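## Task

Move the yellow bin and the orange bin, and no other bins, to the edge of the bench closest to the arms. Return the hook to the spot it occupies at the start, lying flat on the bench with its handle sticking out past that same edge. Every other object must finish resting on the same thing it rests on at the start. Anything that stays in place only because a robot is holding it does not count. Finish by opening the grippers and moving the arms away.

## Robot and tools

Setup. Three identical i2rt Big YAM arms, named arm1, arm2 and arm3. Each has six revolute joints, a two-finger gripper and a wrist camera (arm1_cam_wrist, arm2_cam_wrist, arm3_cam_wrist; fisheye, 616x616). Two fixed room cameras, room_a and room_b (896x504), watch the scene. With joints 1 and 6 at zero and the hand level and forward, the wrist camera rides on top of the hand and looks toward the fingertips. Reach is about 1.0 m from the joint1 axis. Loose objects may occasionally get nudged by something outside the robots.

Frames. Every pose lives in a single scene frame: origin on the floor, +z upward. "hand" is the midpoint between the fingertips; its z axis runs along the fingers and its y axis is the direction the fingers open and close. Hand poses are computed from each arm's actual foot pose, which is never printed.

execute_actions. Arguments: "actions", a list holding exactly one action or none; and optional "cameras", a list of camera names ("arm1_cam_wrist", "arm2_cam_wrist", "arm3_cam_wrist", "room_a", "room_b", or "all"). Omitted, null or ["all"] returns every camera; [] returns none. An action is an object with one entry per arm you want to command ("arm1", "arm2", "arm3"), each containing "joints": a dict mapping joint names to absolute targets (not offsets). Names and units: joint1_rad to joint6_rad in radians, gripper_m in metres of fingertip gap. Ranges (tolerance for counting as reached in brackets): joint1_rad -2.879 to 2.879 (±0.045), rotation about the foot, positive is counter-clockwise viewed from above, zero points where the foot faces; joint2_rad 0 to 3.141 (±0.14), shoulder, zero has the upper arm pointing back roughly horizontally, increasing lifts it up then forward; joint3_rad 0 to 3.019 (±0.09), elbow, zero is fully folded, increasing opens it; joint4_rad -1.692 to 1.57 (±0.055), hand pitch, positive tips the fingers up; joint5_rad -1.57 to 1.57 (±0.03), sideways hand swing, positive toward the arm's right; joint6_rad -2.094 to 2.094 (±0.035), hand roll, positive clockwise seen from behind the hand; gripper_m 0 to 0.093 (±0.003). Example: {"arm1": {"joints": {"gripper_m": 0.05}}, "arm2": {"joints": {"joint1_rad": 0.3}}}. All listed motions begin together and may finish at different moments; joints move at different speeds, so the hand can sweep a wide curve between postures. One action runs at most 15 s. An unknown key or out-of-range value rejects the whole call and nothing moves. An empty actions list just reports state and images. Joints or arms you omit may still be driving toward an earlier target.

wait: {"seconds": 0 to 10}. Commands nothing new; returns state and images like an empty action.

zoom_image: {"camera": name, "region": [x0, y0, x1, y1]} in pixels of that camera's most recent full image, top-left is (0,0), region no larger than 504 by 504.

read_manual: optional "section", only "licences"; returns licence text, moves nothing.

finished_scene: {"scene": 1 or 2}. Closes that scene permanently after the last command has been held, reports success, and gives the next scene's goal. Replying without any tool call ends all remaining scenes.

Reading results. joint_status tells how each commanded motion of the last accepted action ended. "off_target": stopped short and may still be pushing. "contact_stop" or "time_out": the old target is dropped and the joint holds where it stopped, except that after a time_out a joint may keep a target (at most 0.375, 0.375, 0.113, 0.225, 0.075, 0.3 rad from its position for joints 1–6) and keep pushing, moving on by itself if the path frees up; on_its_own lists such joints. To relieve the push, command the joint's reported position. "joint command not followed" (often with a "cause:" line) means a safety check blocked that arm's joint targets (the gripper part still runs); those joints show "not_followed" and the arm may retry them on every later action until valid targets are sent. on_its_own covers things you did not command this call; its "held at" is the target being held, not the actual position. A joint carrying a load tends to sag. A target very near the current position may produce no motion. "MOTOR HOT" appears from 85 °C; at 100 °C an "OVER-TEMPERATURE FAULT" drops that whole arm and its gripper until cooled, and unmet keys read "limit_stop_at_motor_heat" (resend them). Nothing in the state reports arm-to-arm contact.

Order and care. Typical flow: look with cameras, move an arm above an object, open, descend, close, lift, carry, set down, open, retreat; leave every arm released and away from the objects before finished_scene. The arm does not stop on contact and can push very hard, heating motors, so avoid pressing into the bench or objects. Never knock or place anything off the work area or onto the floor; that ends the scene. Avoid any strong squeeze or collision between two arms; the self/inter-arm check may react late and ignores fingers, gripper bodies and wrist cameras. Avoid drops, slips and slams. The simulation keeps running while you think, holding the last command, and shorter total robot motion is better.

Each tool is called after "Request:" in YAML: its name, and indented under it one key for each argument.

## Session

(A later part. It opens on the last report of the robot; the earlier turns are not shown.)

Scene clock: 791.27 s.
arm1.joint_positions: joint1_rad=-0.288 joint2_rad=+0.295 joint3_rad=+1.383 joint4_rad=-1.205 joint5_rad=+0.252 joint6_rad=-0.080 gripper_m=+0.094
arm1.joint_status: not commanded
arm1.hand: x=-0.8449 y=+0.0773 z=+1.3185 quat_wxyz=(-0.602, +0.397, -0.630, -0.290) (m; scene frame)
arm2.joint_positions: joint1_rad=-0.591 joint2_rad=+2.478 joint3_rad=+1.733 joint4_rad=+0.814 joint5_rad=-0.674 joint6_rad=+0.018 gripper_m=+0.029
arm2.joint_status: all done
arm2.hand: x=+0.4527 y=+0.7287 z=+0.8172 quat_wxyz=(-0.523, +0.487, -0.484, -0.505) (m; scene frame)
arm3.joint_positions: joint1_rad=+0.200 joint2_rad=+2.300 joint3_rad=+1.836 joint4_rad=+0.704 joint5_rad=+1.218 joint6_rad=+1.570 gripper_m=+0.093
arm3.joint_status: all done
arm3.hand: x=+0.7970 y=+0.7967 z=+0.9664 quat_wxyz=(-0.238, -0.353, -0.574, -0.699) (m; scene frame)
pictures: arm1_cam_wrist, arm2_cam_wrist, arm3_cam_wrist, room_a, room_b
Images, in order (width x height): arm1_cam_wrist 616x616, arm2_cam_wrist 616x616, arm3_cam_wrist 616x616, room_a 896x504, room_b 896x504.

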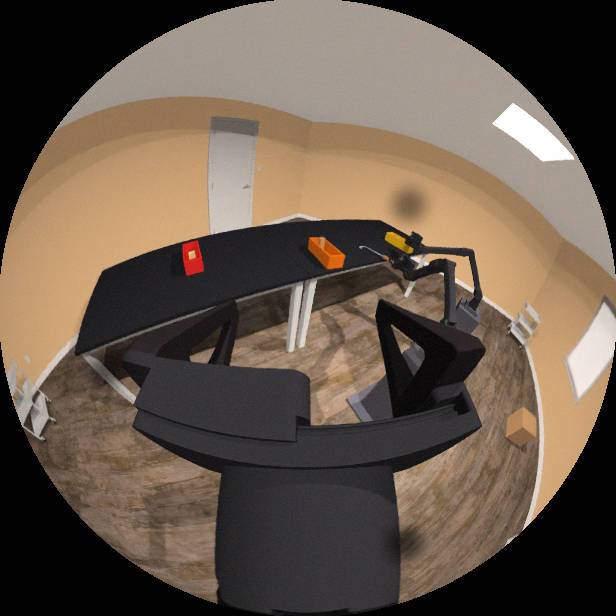

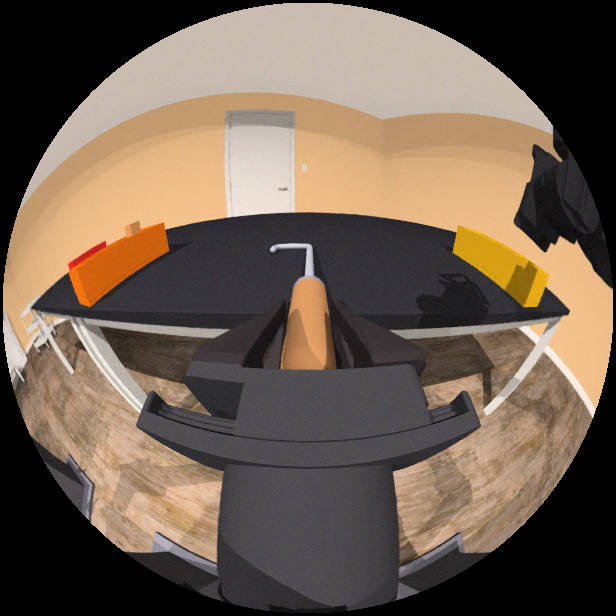

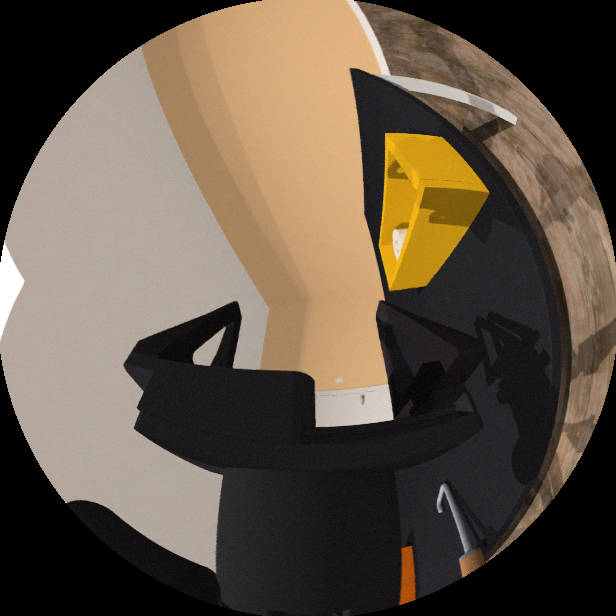

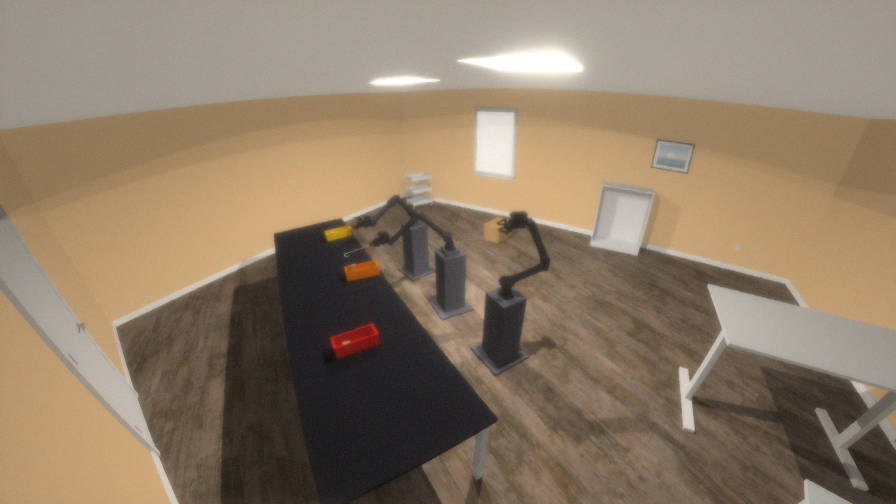

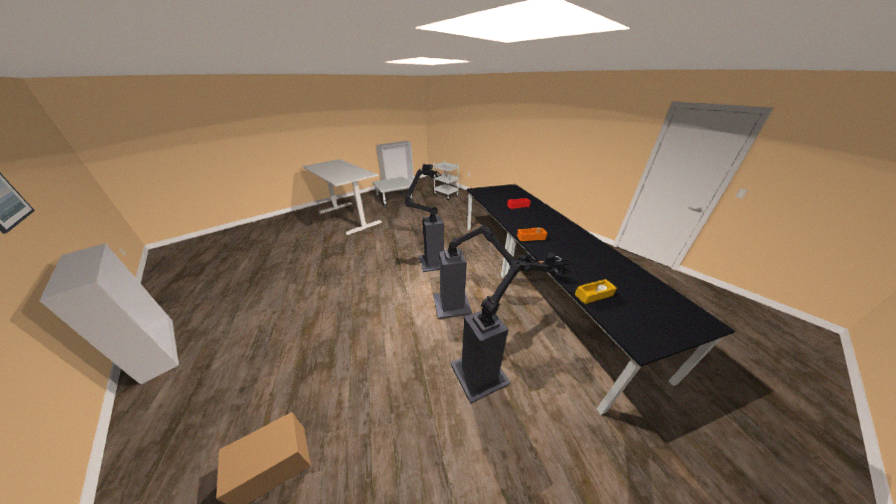

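Request:
execute_actions:
  actions:
    - {"arm2": {"joints": {"joint4_rad": 0.775}}}
  cameras: ["arm2_cam_wrist"]

Scene clock: 797.70 s.
arm1.joint_positions: joint1_rad=-0.288 joint2_rad=+0.295 joint3_rad=+1.383 joint4_rad=-1.205 joint5_rad=+0.252 joint6_rad=-0.080 gripper_m=+0.094
arm1.joint_status: not commanded
arm1.hand: x=-0.8449 y=+0.0773 z=+1.3185 quat_wxyz=(-0.602, +0.397, -0.630, -0.290) (m; scene frame)
arm2.joint_positions: joint1_rad=-0.591 joint2_rad=+2.478 joint3_rad=+1.733 joint4_rad=+0.789 joint5_rad=-0.674 joint6_rad=+0.018 gripper_m=+0.029
arm2.joint_status: all done
arm2.hand: x=+0.4528 y=+0.7289 z=+0.8119 quat_wxyz=(-0.514, +0.488, -0.494, -0.504) (m; scene frame)
arm3.joint_positions: joint1_rad=+0.200 joint2_rad=+2.300 joint3_rad=+1.836 joint4_rad=+0.704 joint5_rad=+1.218 joint6_rad=+1.570 gripper_m=+0.093
arm3.joint_status: not commanded
arm3.hand: x=+0.7970 y=+0.7967 z=+0.9664 quat_wxyz=(-0.238, -0.353, -0.574, -0.699) (m; scene frame)
pictures: arm2_cam_wrist
Images, in order (width x height): arm2_cam_wrist 616x616.

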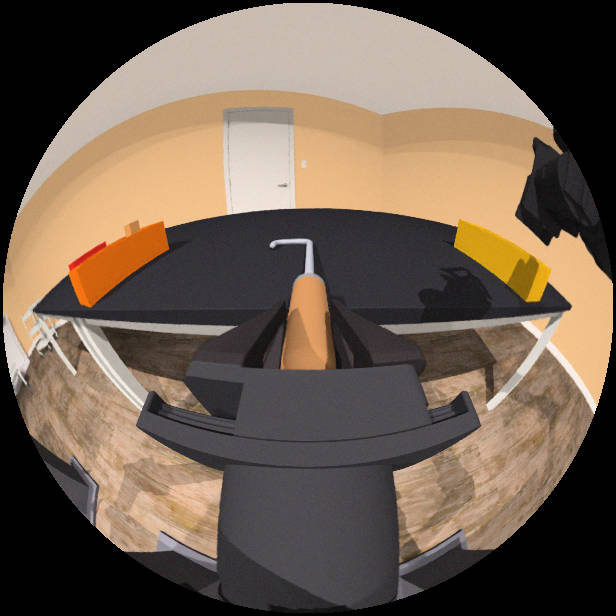

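Request:
execute_actions:
  actions:
    - {"arm2": {"joints": {"joint4_rad": 0.735}}}
  cameras: ["arm2_cam_wrist"]

Request:
execute_actions:
  actions:
    - {"arm2": {"joints": {"gripper_m": 0.093}}, "arm3": {"joints": {"joint1_rad": 0.33}}}
  cameras: ["arm2_cam_wrist", "arm3_cam_wrist", "room_b"]

Scene clock: 802.80 s.
arm1.joint_positions: joint1_rad=-0.288 joint2_rad=+0.295 joint3_rad=+1.383 joint4_rad=-1.205 joint5_rad=+0.252 joint6_rad=-0.080 gripper_m=+0.094
arm1.joint_status: not commanded
arm1.hand: x=-0.8449 y=+0.0773 z=+1.3185 quat_wxyz=(-0.602, +0.397, -0.630, -0.290) (m; scene frame)
arm2.joint_positions: joint1_rad=-0.591 joint2_rad=+2.478 joint3_rad=+1.733 joint4_rad=+0.751 joint5_rad=-0.674 joint6_rad=+0.018 gripper_m=+0.029
arm2.joint_status: all done
arm2.hand: x=+0.4529 y=+0.7291 z=+0.8039 quat_wxyz=(-0.501, +0.489, -0.507, -0.503) (m; scene frame)
arm3.joint_positions: joint1_rad=+0.200 joint2_rad=+2.300 joint3_rad=+1.836 joint4_rad=+0.704 joint5_rad=+1.218 joint6_rad=+1.570 gripper_m=+0.093
arm3.joint_status: not commanded
arm3.hand: x=+0.7970 y=+0.7967 z=+0.9664 quat_wxyz=(-0.238, -0.353, -0.574, -0.699) (m; scene frame)
pictures: arm2_cam_wrist
Images, in order (width x height): arm2_cam_wrist 616x616.

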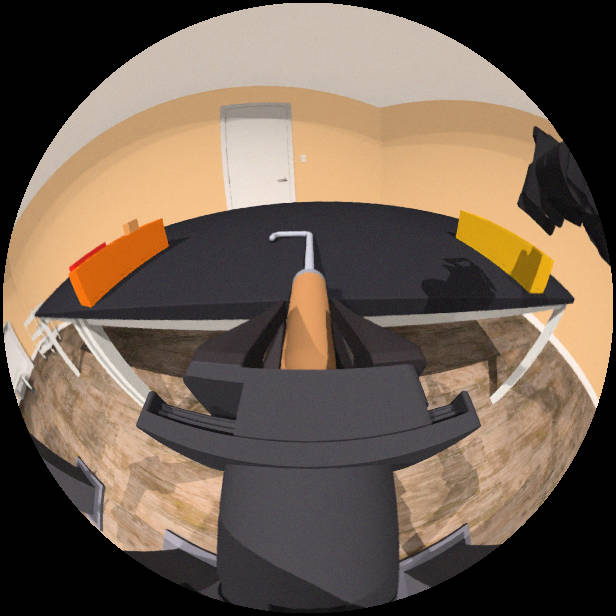

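Scene clock: 804.17 s.
arm1.joint_positions: joint1_rad=-0.288 joint2_rad=+0.295 joint3_rad=+1.383 joint4_rad=-1.205 joint5_rad=+0.252 joint6_rad=-0.080 gripper_m=+0.094
arm1.joint_status: not commanded
arm1.hand: x=-0.8449 y=+0.0773 z=+1.3185 quat_wxyz=(-0.602, +0.397, -0.630, -0.290) (m; scene frame)
arm2.joint_positions: joint1_rad=-0.590 joint2_rad=+2.478 joint3_rad=+1.733 joint4_rad=+0.743 joint5_rad=-0.679 joint6_rad=+0.018 gripper_m=+0.093
arm2.joint_status: all done
arm2.hand: x=+0.4517 y=+0.7293 z=+0.8023 quat_wxyz=(-0.497, +0.491, -0.508, -0.504) (m; scene frame)
arm3.joint_positions: joint1_rad=+0.326 joint2_rad=+2.300 joint3_rad=+1.836 joint4_rad=+0.704 joint5_rad=+1.218 joint6_rad=+1.570 gripper_m=+0.093
arm3.joint_status: all done
arm3.hand: x=+0.6973 y=+0.7754 z=+0.9656 quat_wxyz=(-0.194, -0.316, -0.596, -0.712) (m; scene frame)
pictures: arm2_cam_wrist, arm3_cam_wrist, room_b
Images, in order (width x height): arm2_cam_wrist 616x616, arm3_cam_wrist 616x616, room_b 896x504.

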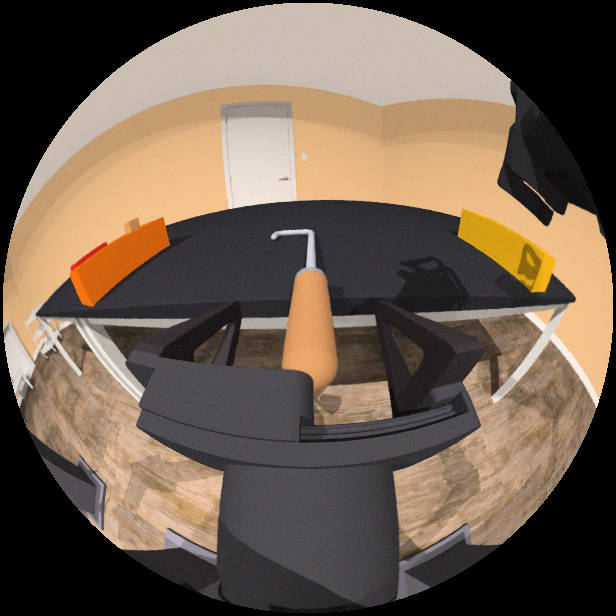

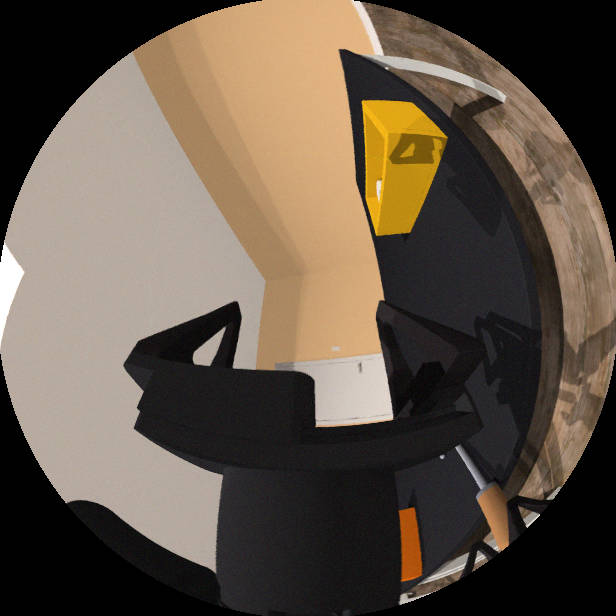

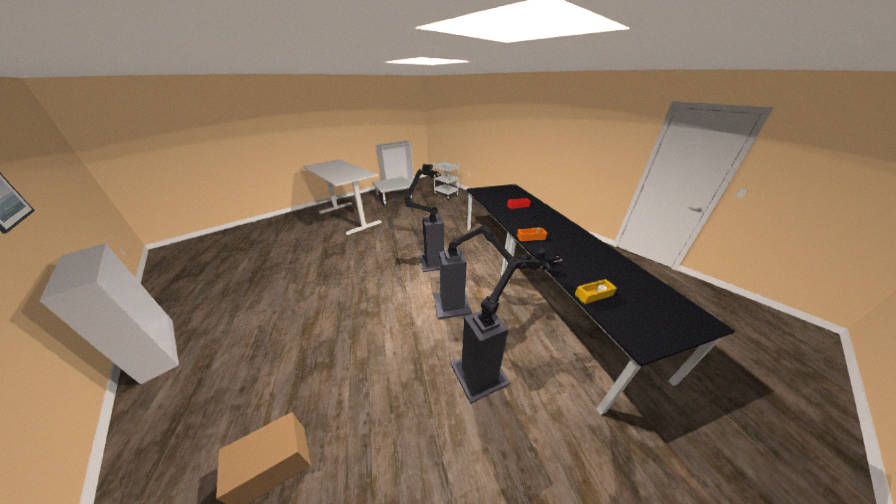

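Request:
execute_actions:
  actions:
    - {"arm2": {"joints": {"joint2_rad": 2.28}}, "arm3": {"joints": {"joint2_rad": 2.46, "joint3_rad": 1.79, "joint4_rad": 0.76}}}
  cameras: ["arm2_cam_wrist", "arm3_cam_wrist", "room_b"]

Scene clock: 906.43 s.
arm1.joint_positions: joint1_rad=-0.288 joint2_rad=+0.295 joint3_rad=+1.383 joint4_rad=-1.205 joint5_rad=+0.252 joint6_rad=-0.080 gripper_m=+0.094
arm1.joint_status: not commanded
arm1.hand: x=-0.8449 y=+0.0773 z=+1.3185 quat_wxyz=(-0.602, +0.397, -0.630, -0.290) (m; scene frame)
arm2.joint_positions: joint1_rad=-0.590 joint2_rad=+2.262 joint3_rad=+1.733 joint4_rad=+0.735 joint5_rad=-0.680 joint6_rad=+0.018 gripper_m=+0.093
arm2.joint_status: all done
arm2.hand: x=+0.4514 y=+0.7274 z=+0.9795 quat_wxyz=(-0.567, +0.481, -0.433, -0.509) (m; scene frame)
arm3.joint_positions: joint1_rad=+0.326 joint2_rad=+2.460 joint3_rad=+1.774 joint4_rad=+0.754 joint5_rad=+1.218 joint6_rad=+1.570 gripper_m=+0.093
arm3.joint_status: all done
arm3.hand: x=+0.7023 y=+0.7682 z=+0.8208 quat_wxyz=(-0.241, -0.273, -0.640, -0.677) (m; scene frame)
pictures: arm2_cam_wrist, arm3_cam_wrist, room_b
Images, in order (width x height): arm2_cam_wrist 616x616, arm3_cam_wrist 616x616, room_b 896x504.

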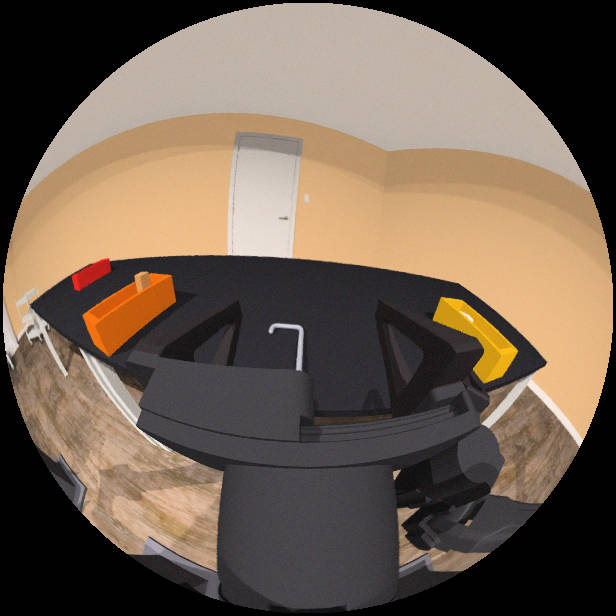

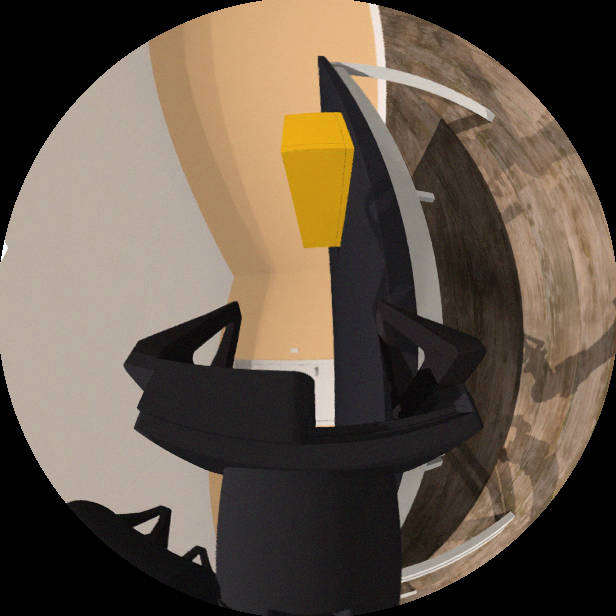

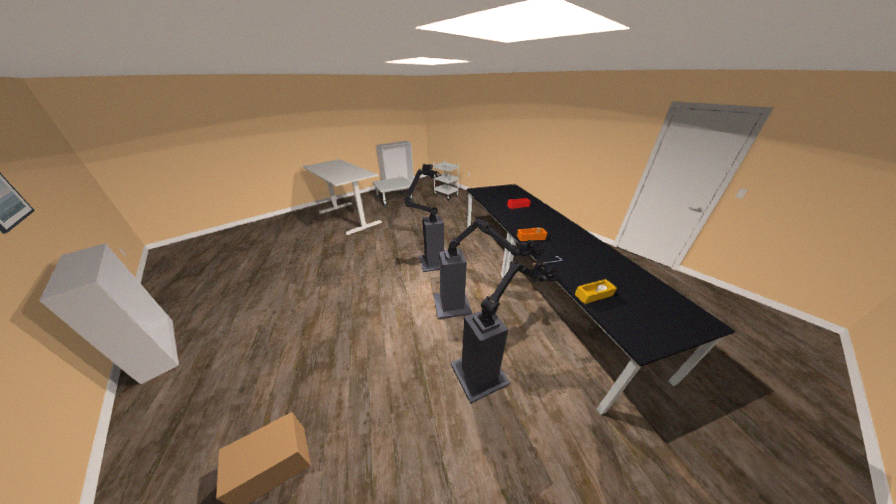

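Request:
execute_actions:
  actions:
    - {"arm2": {"joints": {"joint1_rad": -0.22, "gripper_m": 0.0}}, "arm3": {"joints": {"joint1_rad": 0.546, "joint2_rad": 2.525}}}
  cameras: ["arm2_cam_wrist", "arm3_cam_wrist", "room_b"]

Scene clock: 914.13 s.
arm1.joint_positions: joint1_rad=-0.288 joint2_rad=+0.295 joint3_rad=+1.383 joint4_rad=-1.205 joint5_rad=+0.252 joint6_rad=-0.080 gripper_m=+0.094
arm1.joint_status: not commanded
arm1.hand: x=-0.8449 y=+0.0773 z=+1.3185 quat_wxyz=(-0.602, +0.397, -0.630, -0.290) (m; scene frame)
arm2.joint_positions: joint1_rad=-0.221 joint2_rad=+2.262 joint3_rad=+1.733 joint4_rad=+0.735 joint5_rad=-0.685 joint6_rad=+0.018 gripper_m=+0.000
arm2.joint_status: all done
arm2.hand: x=+0.1592 y=+0.8433 z=+0.9812 quat_wxyz=(-0.463, +0.554, -0.335, -0.606) (m; scene frame)
arm3.joint_positions: joint1_rad=+0.540 joint2_rad=+2.501 joint3_rad=+1.774 joint4_rad=+0.754 joint5_rad=+1.218 joint6_rad=+1.570 gripper_m=+0.093
arm3.joint_status: all done
arm3.hand: x=+0.5446 y=+0.7030 z=+0.7876 quat_wxyz=(-0.180, -0.191, -0.675, -0.690) (m; scene frame)
pictures: arm2_cam_wrist, arm3_cam_wrist, room_b
Images, in order (width x height): arm2_cam_wrist 616x616, arm3_cam_wrist 616x616, room_b 896x504.

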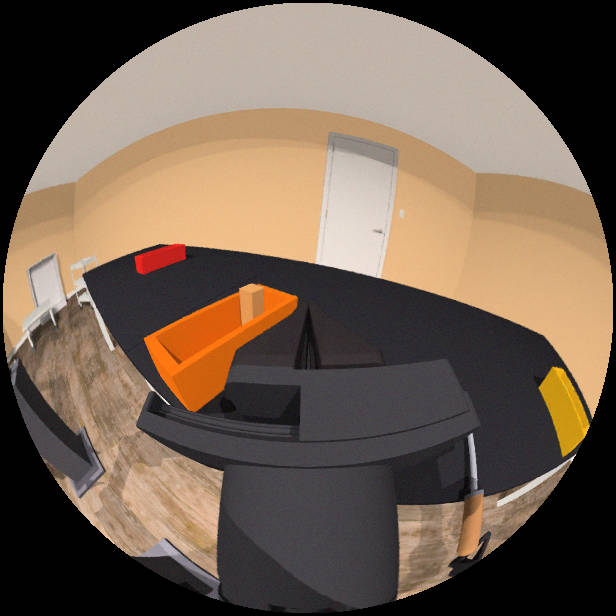

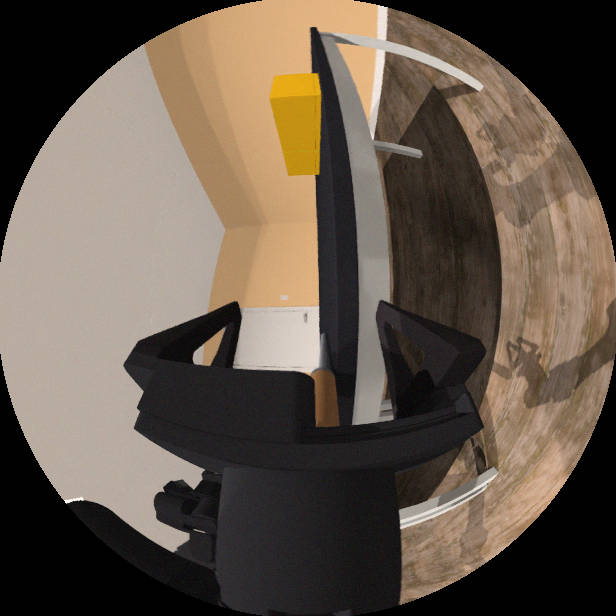

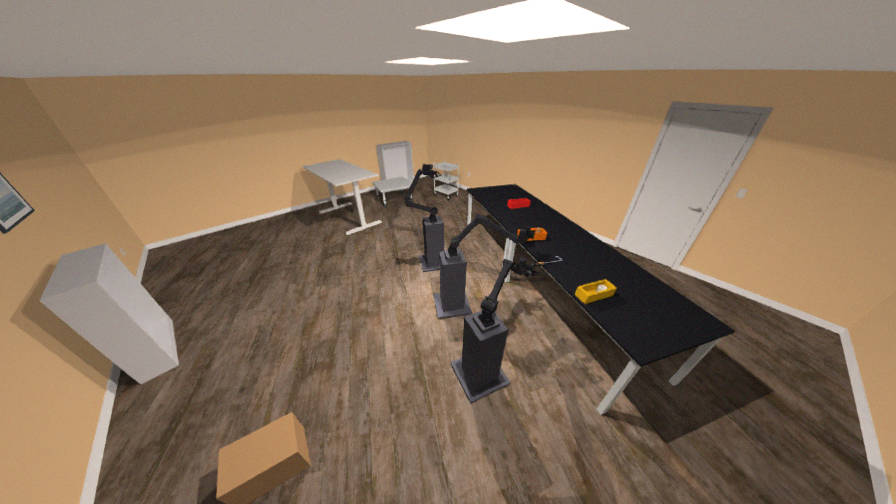

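Request:
execute_actions:
  actions:
    - {"arm2": {"joints": {"joint5_rad": -0.2, "joint3_rad": 1.70}}, "arm3": {"joints": {"joint5_rad": 0.70, "joint4_rad": 0.712}}}
  cameras: ["arm3_cam_wrist", "room_b"]

Scene clock: 922.43 s.
arm1.joint_positions: joint1_rad=-0.288 joint2_rad=+0.295 joint3_rad=+1.383 joint4_rad=-1.205 joint5_rad=+0.252 joint6_rad=-0.080 gripper_m=+0.094
arm1.joint_status: not commanded
arm1.hand: x=-0.8449 y=+0.0773 z=+1.3185 quat_wxyz=(-0.602, +0.397, -0.630, -0.290) (m; scene frame)
arm2.joint_positions: joint1_rad=-0.221 joint2_rad=+2.265 joint3_rad=+1.697 joint4_rad=+0.735 joint5_rad=-0.204 joint6_rad=+0.018 gripper_m=+0.000
arm2.joint_status: all done
arm2.hand: x=+0.2385 y=+0.8478 z=+0.9654 quat_wxyz=(-0.573, +0.432, -0.480, -0.505) (m; scene frame)
arm3.joint_positions: joint1_rad=+0.540 joint2_rad=+2.501 joint3_rad=+1.774 joint4_rad=+0.721 joint5_rad=+0.703 joint6_rad=+1.570 gripper_m=+0.093
arm3.joint_status: all done
arm3.hand: x=+0.4603 y=+0.7267 z=+0.7823 quat_wxyz=(-0.010, -0.001, -0.707, -0.707) (m; scene frame)
pictures: arm3_cam_wrist, room_b
Images, in order (width x height): arm3_cam_wrist 616x616, room_b 896x504.

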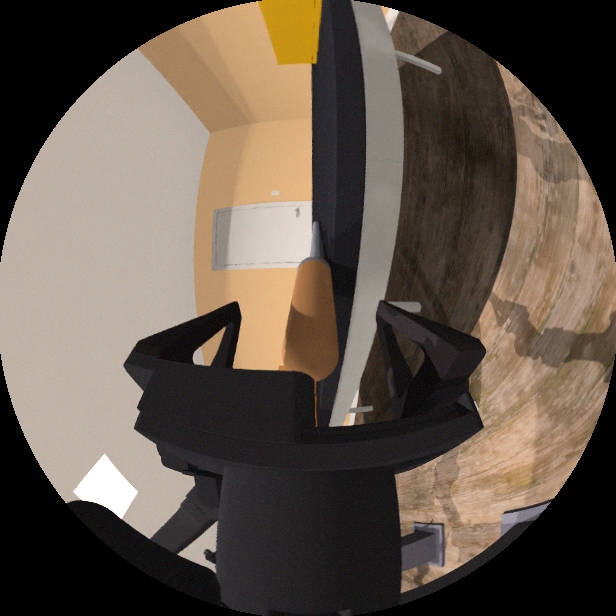

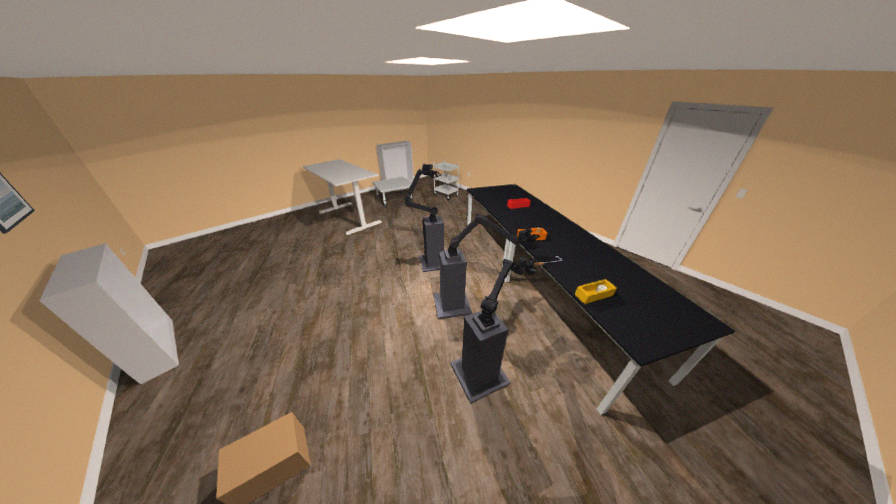

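Request:
zoom_image:
  camera: "arm3_cam_wrist"
  region: [208, 190, 418, 400]

Region (208, 190, 418, 400) of arm3_cam_wrist's 616x616 image, scaled by 2.400, with more detail than that image has.

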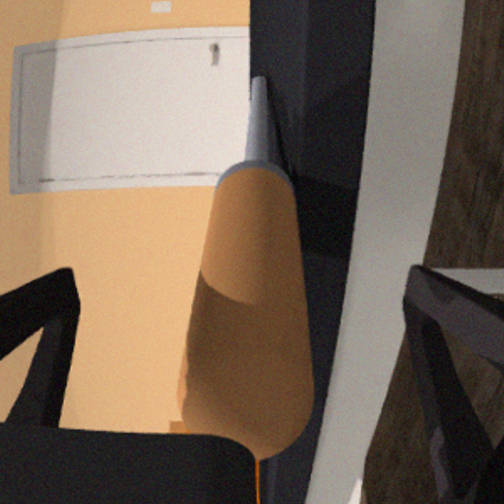

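Request:
execute_actions:
  actions:
    - {"arm2": {"joints": {"joint1_rad": 0.08, "joint5_rad": 0.3}}, "arm3": {"joints": {"gripper_m": 0.015}}}
  cameras: ["arm2_cam_wrist", "arm3_cam_wrist"]

Scene clock: 986.53 s.
arm1.joint_positions: joint1_rad=-0.288 joint2_rad=+0.295 joint3_rad=+1.383 joint4_rad=-1.205 joint5_rad=+0.252 joint6_rad=-0.080 gripper_m=+0.094
arm1.joint_status: not commanded
arm1.hand: x=-0.8449 y=+0.0773 z=+1.3185 quat_wxyz=(-0.602, +0.397, -0.630, -0.290) (m; scene frame)
arm2.joint_positions: joint1_rad=+0.076 joint2_rad=+2.265 joint3_rad=+1.697 joint4_rad=+0.735 joint5_rad=+0.298 joint6_rad=+0.018 gripper_m=+0.000
arm2.joint_status: all done
arm2.hand: x=+0.0652 y=+0.8764 z=+0.9657 quat_wxyz=(-0.602, +0.358, -0.540, -0.466) (m; scene frame)
arm3.joint_positions: joint1_rad=+0.540 joint2_rad=+2.502 joint3_rad=+1.774 joint4_rad=+0.715 joint5_rad=+0.702 joint6_rad=+1.571 gripper_m=+0.031
arm3.joint_status: gripper_m off_target (ended at +0.031, target +0.015)
arm3.hand: x=+0.4601 y=+0.7266 z=+0.7804 quat_wxyz=(-0.011, +0.000, -0.709, -0.705) (m; scene frame)
pictures: arm2_cam_wrist, arm3_cam_wrist
Images, in order (width x height): arm2_cam_wrist 616x616, arm3_cam_wrist 616x616.

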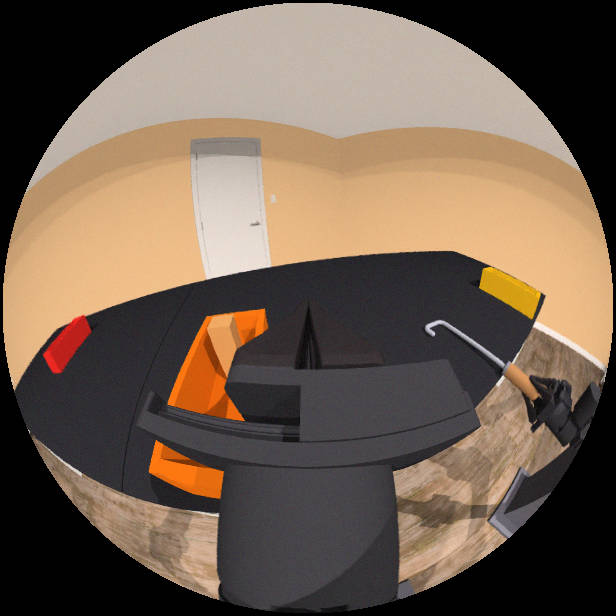

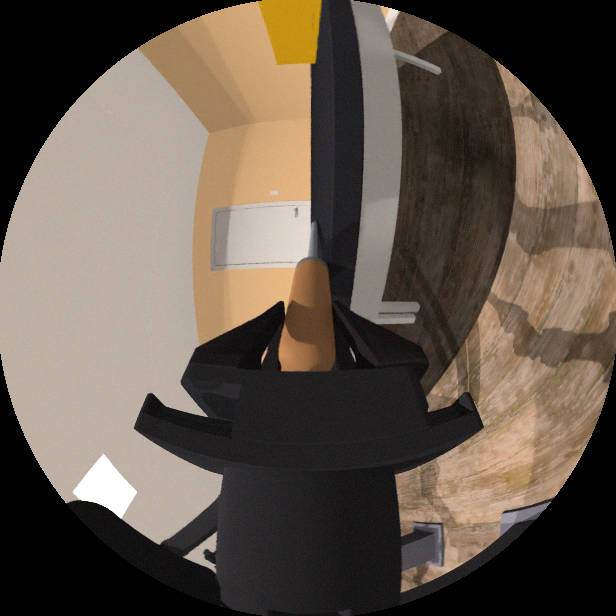

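Request:
execute_actions:
  actions:
    - {"arm2": {"joints": {"joint1_rad": 0.337, "joint4_rad": 0.72}}, "arm3": {"joints": {"joint1_rad": -0.64, "joint2_rad": 2.34, "joint4_rad": 0.925, "joint5_rad": -0.292}}}
  cameras: ["arm2_cam_wrist", "arm3_cam_wrist", "room_b"]

Scene clock: 1028.57 s.
arm1.joint_positions: joint1_rad=-0.288 joint2_rad=+0.295 joint3_rad=+1.383 joint4_rad=-1.205 joint5_rad=+0.252 joint6_rad=-0.080 gripper_m=+0.094
arm1.joint_status: not commanded
arm1.hand: x=-0.8449 y=+0.0773 z=+1.3185 quat_wxyz=(-0.602, +0.397, -0.630, -0.290) (m; scene frame)
arm2.joint_positions: joint1_rad=+0.332 joint2_rad=+2.265 joint3_rad=+1.697 joint4_rad=+0.728 joint5_rad=+0.298 joint6_rad=+0.018 gripper_m=+0.000
arm2.joint_status: all done
arm2.hand: x=-0.1576 y=+0.8663 z=+0.9652 quat_wxyz=(-0.537, +0.426, -0.491, -0.538) (m; scene frame)
arm3.joint_positions: joint1_rad=-0.646 joint2_rad=+2.359 joint3_rad=+1.757 joint4_rad=+0.882 joint5_rad=-0.293 joint6_rad=+1.571 gripper_m=+0.031
arm3.joint_status: all done
arm3.hand: x=+1.2950 y=+0.7919 z=+0.9404 quat_wxyz=(-0.112, -0.031, -0.603, -0.789) (m; scene frame)
pictures: arm2_cam_wrist, arm3_cam_wrist, room_b
Images, in order (width x height): arm2_cam_wrist 616x616, arm3_cam_wrist 616x616, room_b 896x504.

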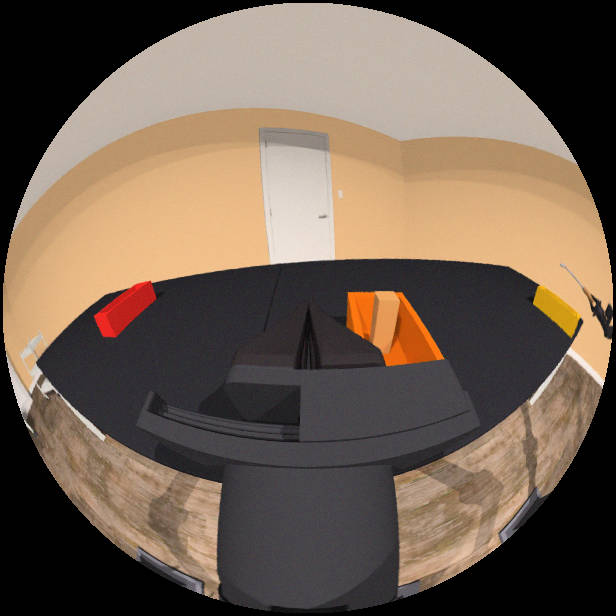

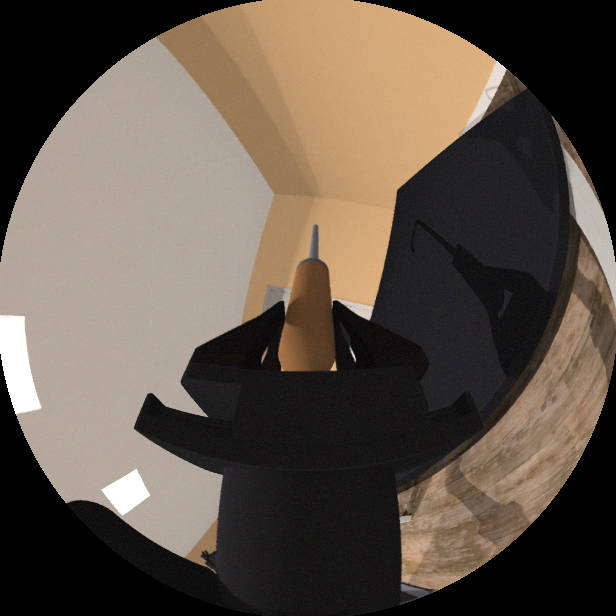

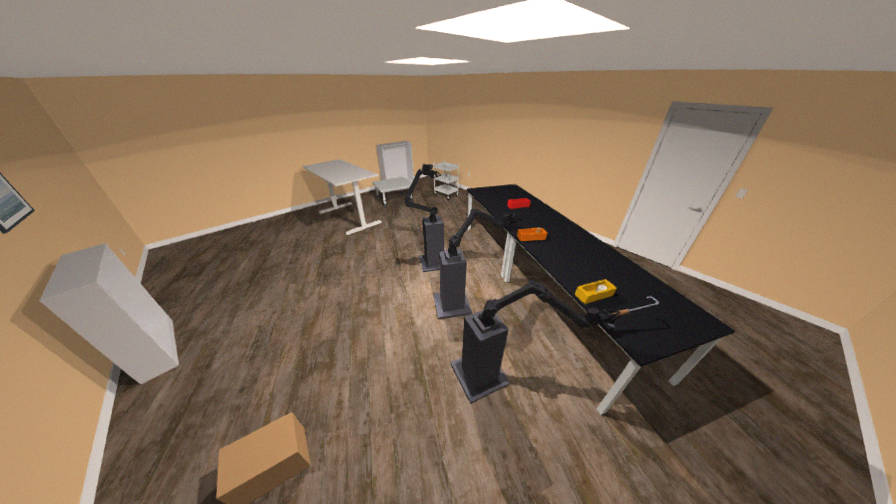

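Request:
zoom_image:
  camera: "arm3_cam_wrist"
  region: [208, 190, 418, 400]

Request:
zoom_image:
  camera: "room_b"
  region: [460, 180, 700, 340]

Region (208, 190, 418, 400) of arm3_cam_wrist's 616x616 image, scaled by 2.400, with more detail than that image has.

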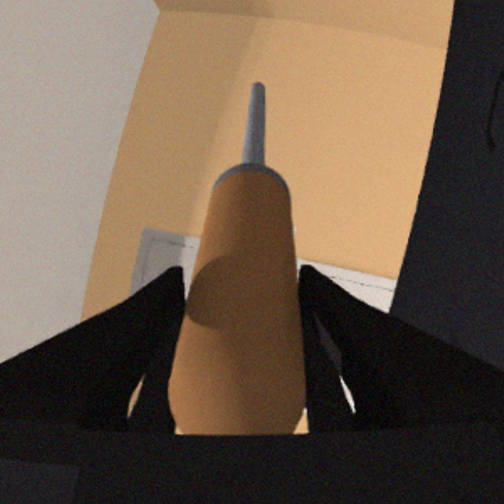

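Region (460, 180, 700, 340) of room_b's 896x504 image, scaled by 2.100, with more detail than that image has.

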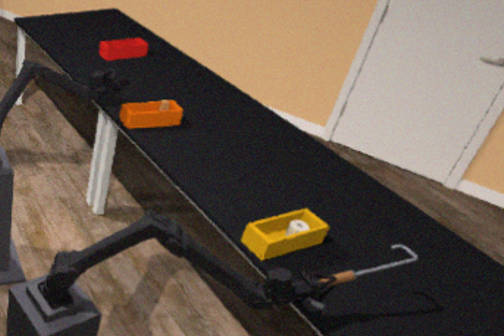

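Request:
execute_actions:
  actions:
    - {"arm2": {"joints": {"joint2_rad": 2.385, "joint3_rad": 1.66, "joint5_rad": 0.1}}, "arm3": {"joints": {"joint1_rad": -0.622, "joint3_rad": 1.48, "joint5_rad": -0.285}}}
  cameras: ["arm2_cam_wrist", "arm3_cam_wrist", "room_b"]

Scene clock: 1060.17 s.
arm1.joint_positions: joint1_rad=-0.288 joint2_rad=+0.295 joint3_rad=+1.383 joint4_rad=-1.205 joint5_rad=+0.252 joint6_rad=-0.080 gripper_m=+0.094
arm1.joint_status: not commanded
arm1.hand: x=-0.8449 y=+0.0773 z=+1.3185 quat_wxyz=(-0.602, +0.397, -0.630, -0.290) (m; scene frame)
arm2.joint_positions: joint1_rad=+0.332 joint2_rad=+2.396 joint3_rad=+1.647 joint4_rad=+0.721 joint5_rad=+0.104 joint6_rad=+0.018 gripper_m=+0.000
arm2.joint_status: all done
arm2.hand: x=-0.1895 y=+0.8564 z=+0.8253 quat_wxyz=(-0.456, +0.533, -0.478, -0.529) (m; scene frame)
arm3.joint_positions: joint1_rad=-0.625 joint2_rad=+2.369 joint3_rad=+1.455 joint4_rad=+0.902 joint5_rad=-0.287 joint6_rad=+1.574 gripper_m=+0.030
arm3.joint_status: all done
arm3.hand: x=+1.2484 y=+0.7378 z=+0.7822 quat_wxyz=(-0.067, -0.068, -0.706, -0.702) (m; scene frame)
pictures: arm2_cam_wrist, arm3_cam_wrist, room_b
Images, in order (width x height): arm2_cam_wrist 616x616, arm3_cam_wrist 616x616, room_b 896x504.

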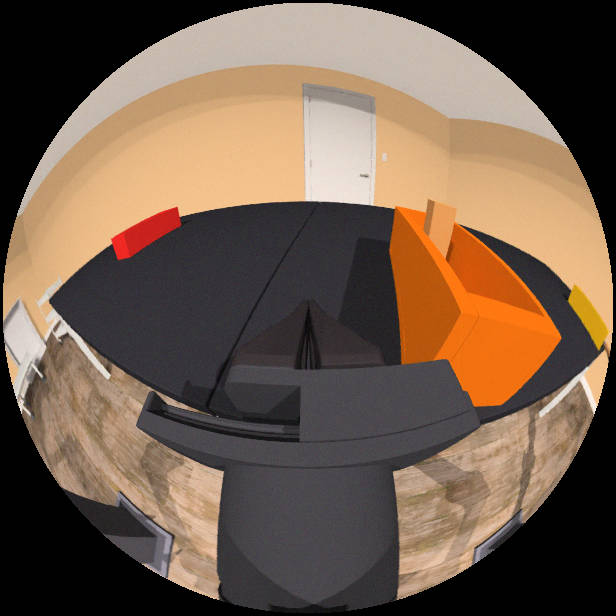

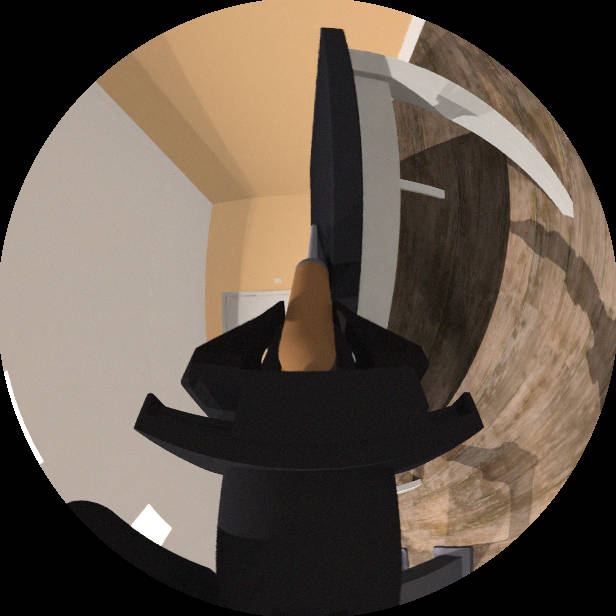

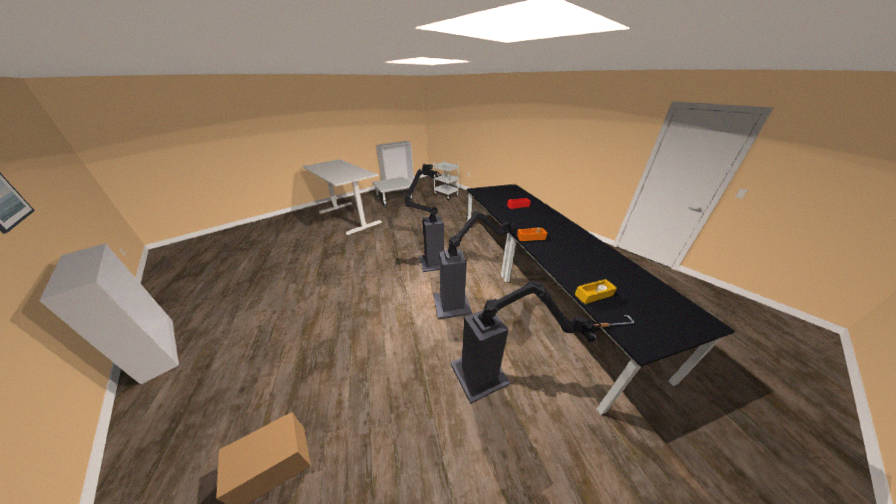

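Request:
zoom_image:
  camera: "arm2_cam_wrist"
  region: [360, 180, 612, 432]

Region (360, 180, 612, 432) of arm2_cam_wrist's 616x616 image, scaled by 2.000, with more detail than that image has.

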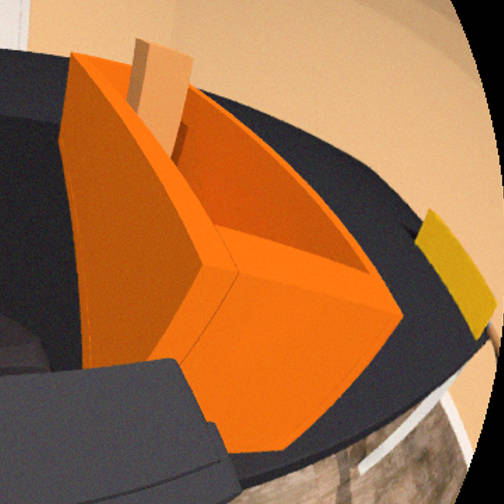

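Request:
execute_actions:
  actions:
    - {"arm2": {"joints": {"joint5_rad": 0.42}}, "arm3": {"joints": {"joint5_rad": -0.25}}}
  cameras: ["arm2_cam_wrist", "arm3_cam_wrist"]

Scene clock: 1098.17 s.
arm1.joint_positions: joint1_rad=-0.288 joint2_rad=+0.295 joint3_rad=+1.383 joint4_rad=-1.205 joint5_rad=+0.252 joint6_rad=-0.080 gripper_m=+0.094
arm1.joint_status: not commanded
arm1.hand: x=-0.8449 y=+0.0773 z=+1.3185 quat_wxyz=(-0.602, +0.397, -0.630, -0.290) (m; scene frame)
arm2.joint_positions: joint1_rad=+0.332 joint2_rad=+2.396 joint3_rad=+1.647 joint4_rad=+0.721 joint5_rad=+0.416 joint6_rad=+0.018 gripper_m=+0.000
arm2.joint_status: all done
arm2.hand: x=-0.1360 y=+0.8550 z=+0.8254 quat_wxyz=(-0.535, +0.454, -0.553, -0.450) (m; scene frame)
arm3.joint_positions: joint1_rad=-0.625 joint2_rad=+2.369 joint3_rad=+1.455 joint4_rad=+0.902 joint5_rad=-0.250 joint6_rad=+1.574 gripper_m=+0.030
arm3.joint_status: all done
arm3.hand: x=+1.2546 y=+0.7365 z=+0.7822 quat_wxyz=(-0.080, -0.080, -0.704, -0.701) (m; scene frame)
pictures: arm2_cam_wrist, arm3_cam_wrist
Images, in order (width x height): arm2_cam_wrist 616x616, arm3_cam_wrist 616x616.

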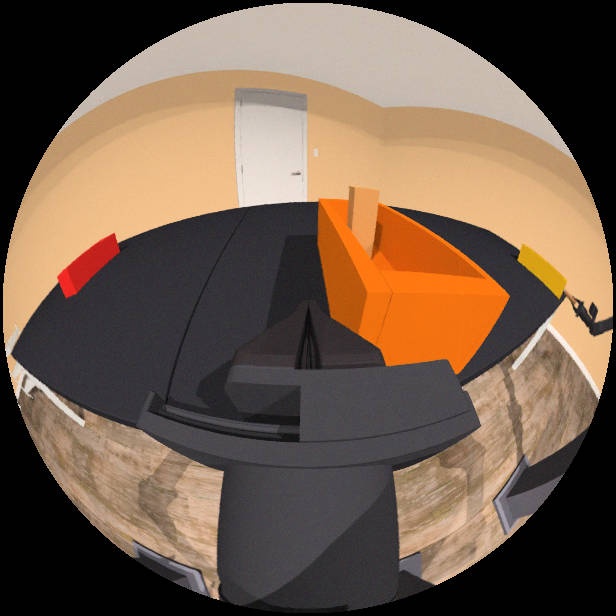

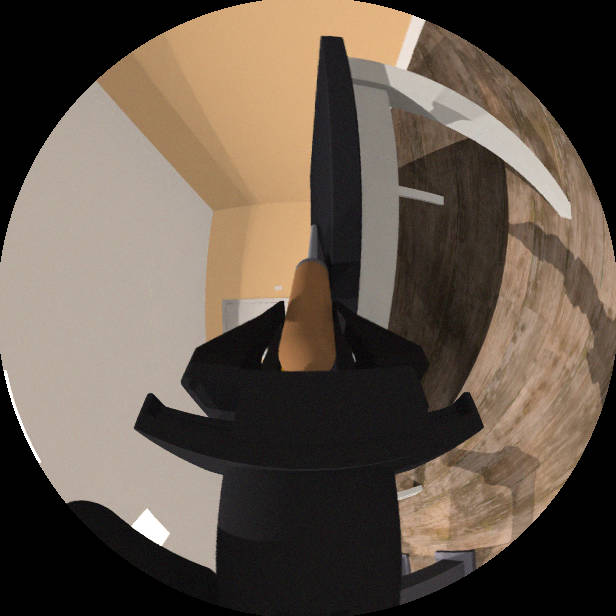

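Request:
execute_actions:
  actions:
    - {"arm2": {"joints": {"joint5_rad": 0.70}}, "arm3": {"joints": {"joint2_rad": 2.365, "joint3_rad": 1.46, "joint4_rad": 0.908, "gripper_m": 0.072}}}
  cameras: ["arm2_cam_wrist", "arm3_cam_wrist", "room_b"]

Scene clock: 1108.63 s.
arm1.joint_positions: joint1_rad=-0.288 joint2_rad=+0.295 joint3_rad=+1.383 joint4_rad=-1.205 joint5_rad=+0.252 joint6_rad=-0.080 gripper_m=+0.094
arm1.joint_status: not commanded
arm1.hand: x=-0.8449 y=+0.0773 z=+1.3185 quat_wxyz=(-0.602, +0.397, -0.630, -0.290) (m; scene frame)
arm2.joint_positions: joint1_rad=+0.332 joint2_rad=+2.396 joint3_rad=+1.647 joint4_rad=+0.721 joint5_rad=+0.695 joint6_rad=+0.018 gripper_m=+0.000
arm2.joint_status: all done
arm2.hand: x=-0.0907 y=+0.8398 z=+0.8259 quat_wxyz=(-0.594, +0.374, -0.609, -0.370) (m; scene frame)
arm3.joint_positions: joint1_rad=-0.625 joint2_rad=+2.366 joint3_rad=+1.454 joint4_rad=+0.898 joint5_rad=-0.250 joint6_rad=+1.574 gripper_m=+0.072
arm3.joint_status: all done
arm3.hand: x=+1.2545 y=+0.7362 z=+0.7824 quat_wxyz=(-0.080, -0.081, -0.705, -0.700) (m; scene frame)
pictures: arm2_cam_wrist, arm3_cam_wrist, room_b
Images, in order (width x height): arm2_cam_wrist 616x616, arm3_cam_wrist 616x616, room_b 896x504.

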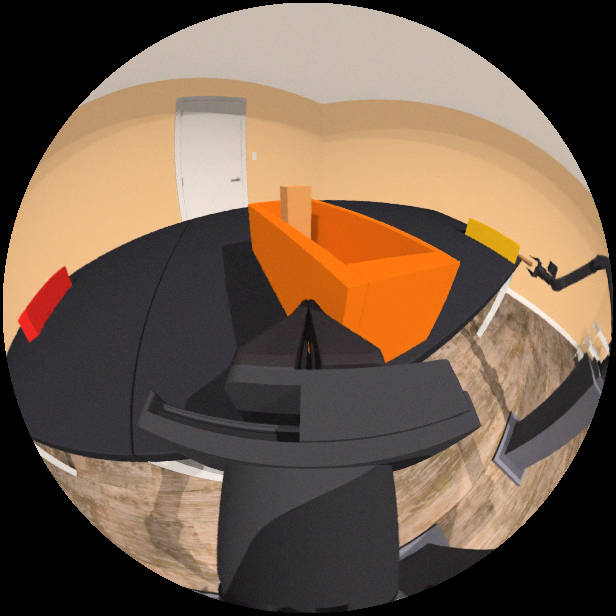

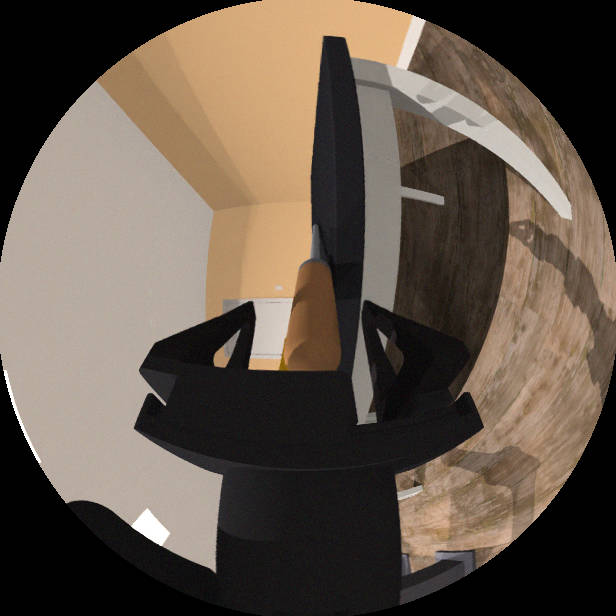

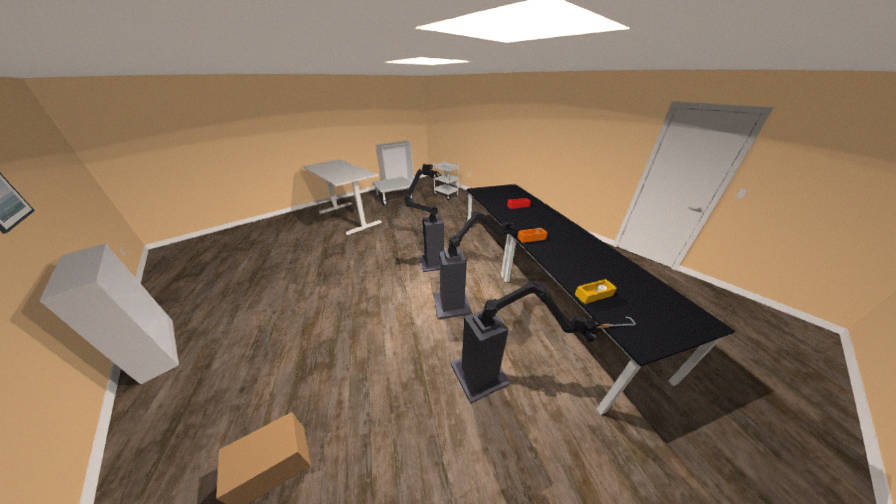

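Request:
zoom_image:
  camera: "arm2_cam_wrist"
  region: [230, 170, 530, 390]

Region (230, 170, 530, 390) of arm2_cam_wrist's 616x616 image, scaled by 1.680, with more detail than that image has; it fills the top 370 rows of this view, and the rest is white.

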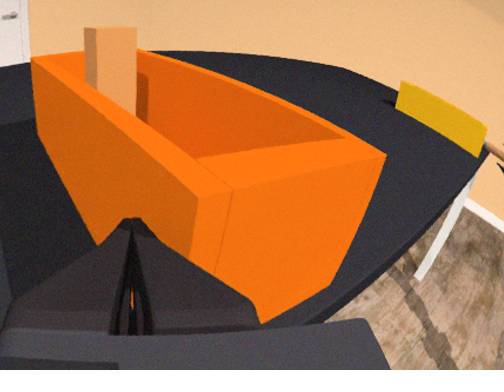

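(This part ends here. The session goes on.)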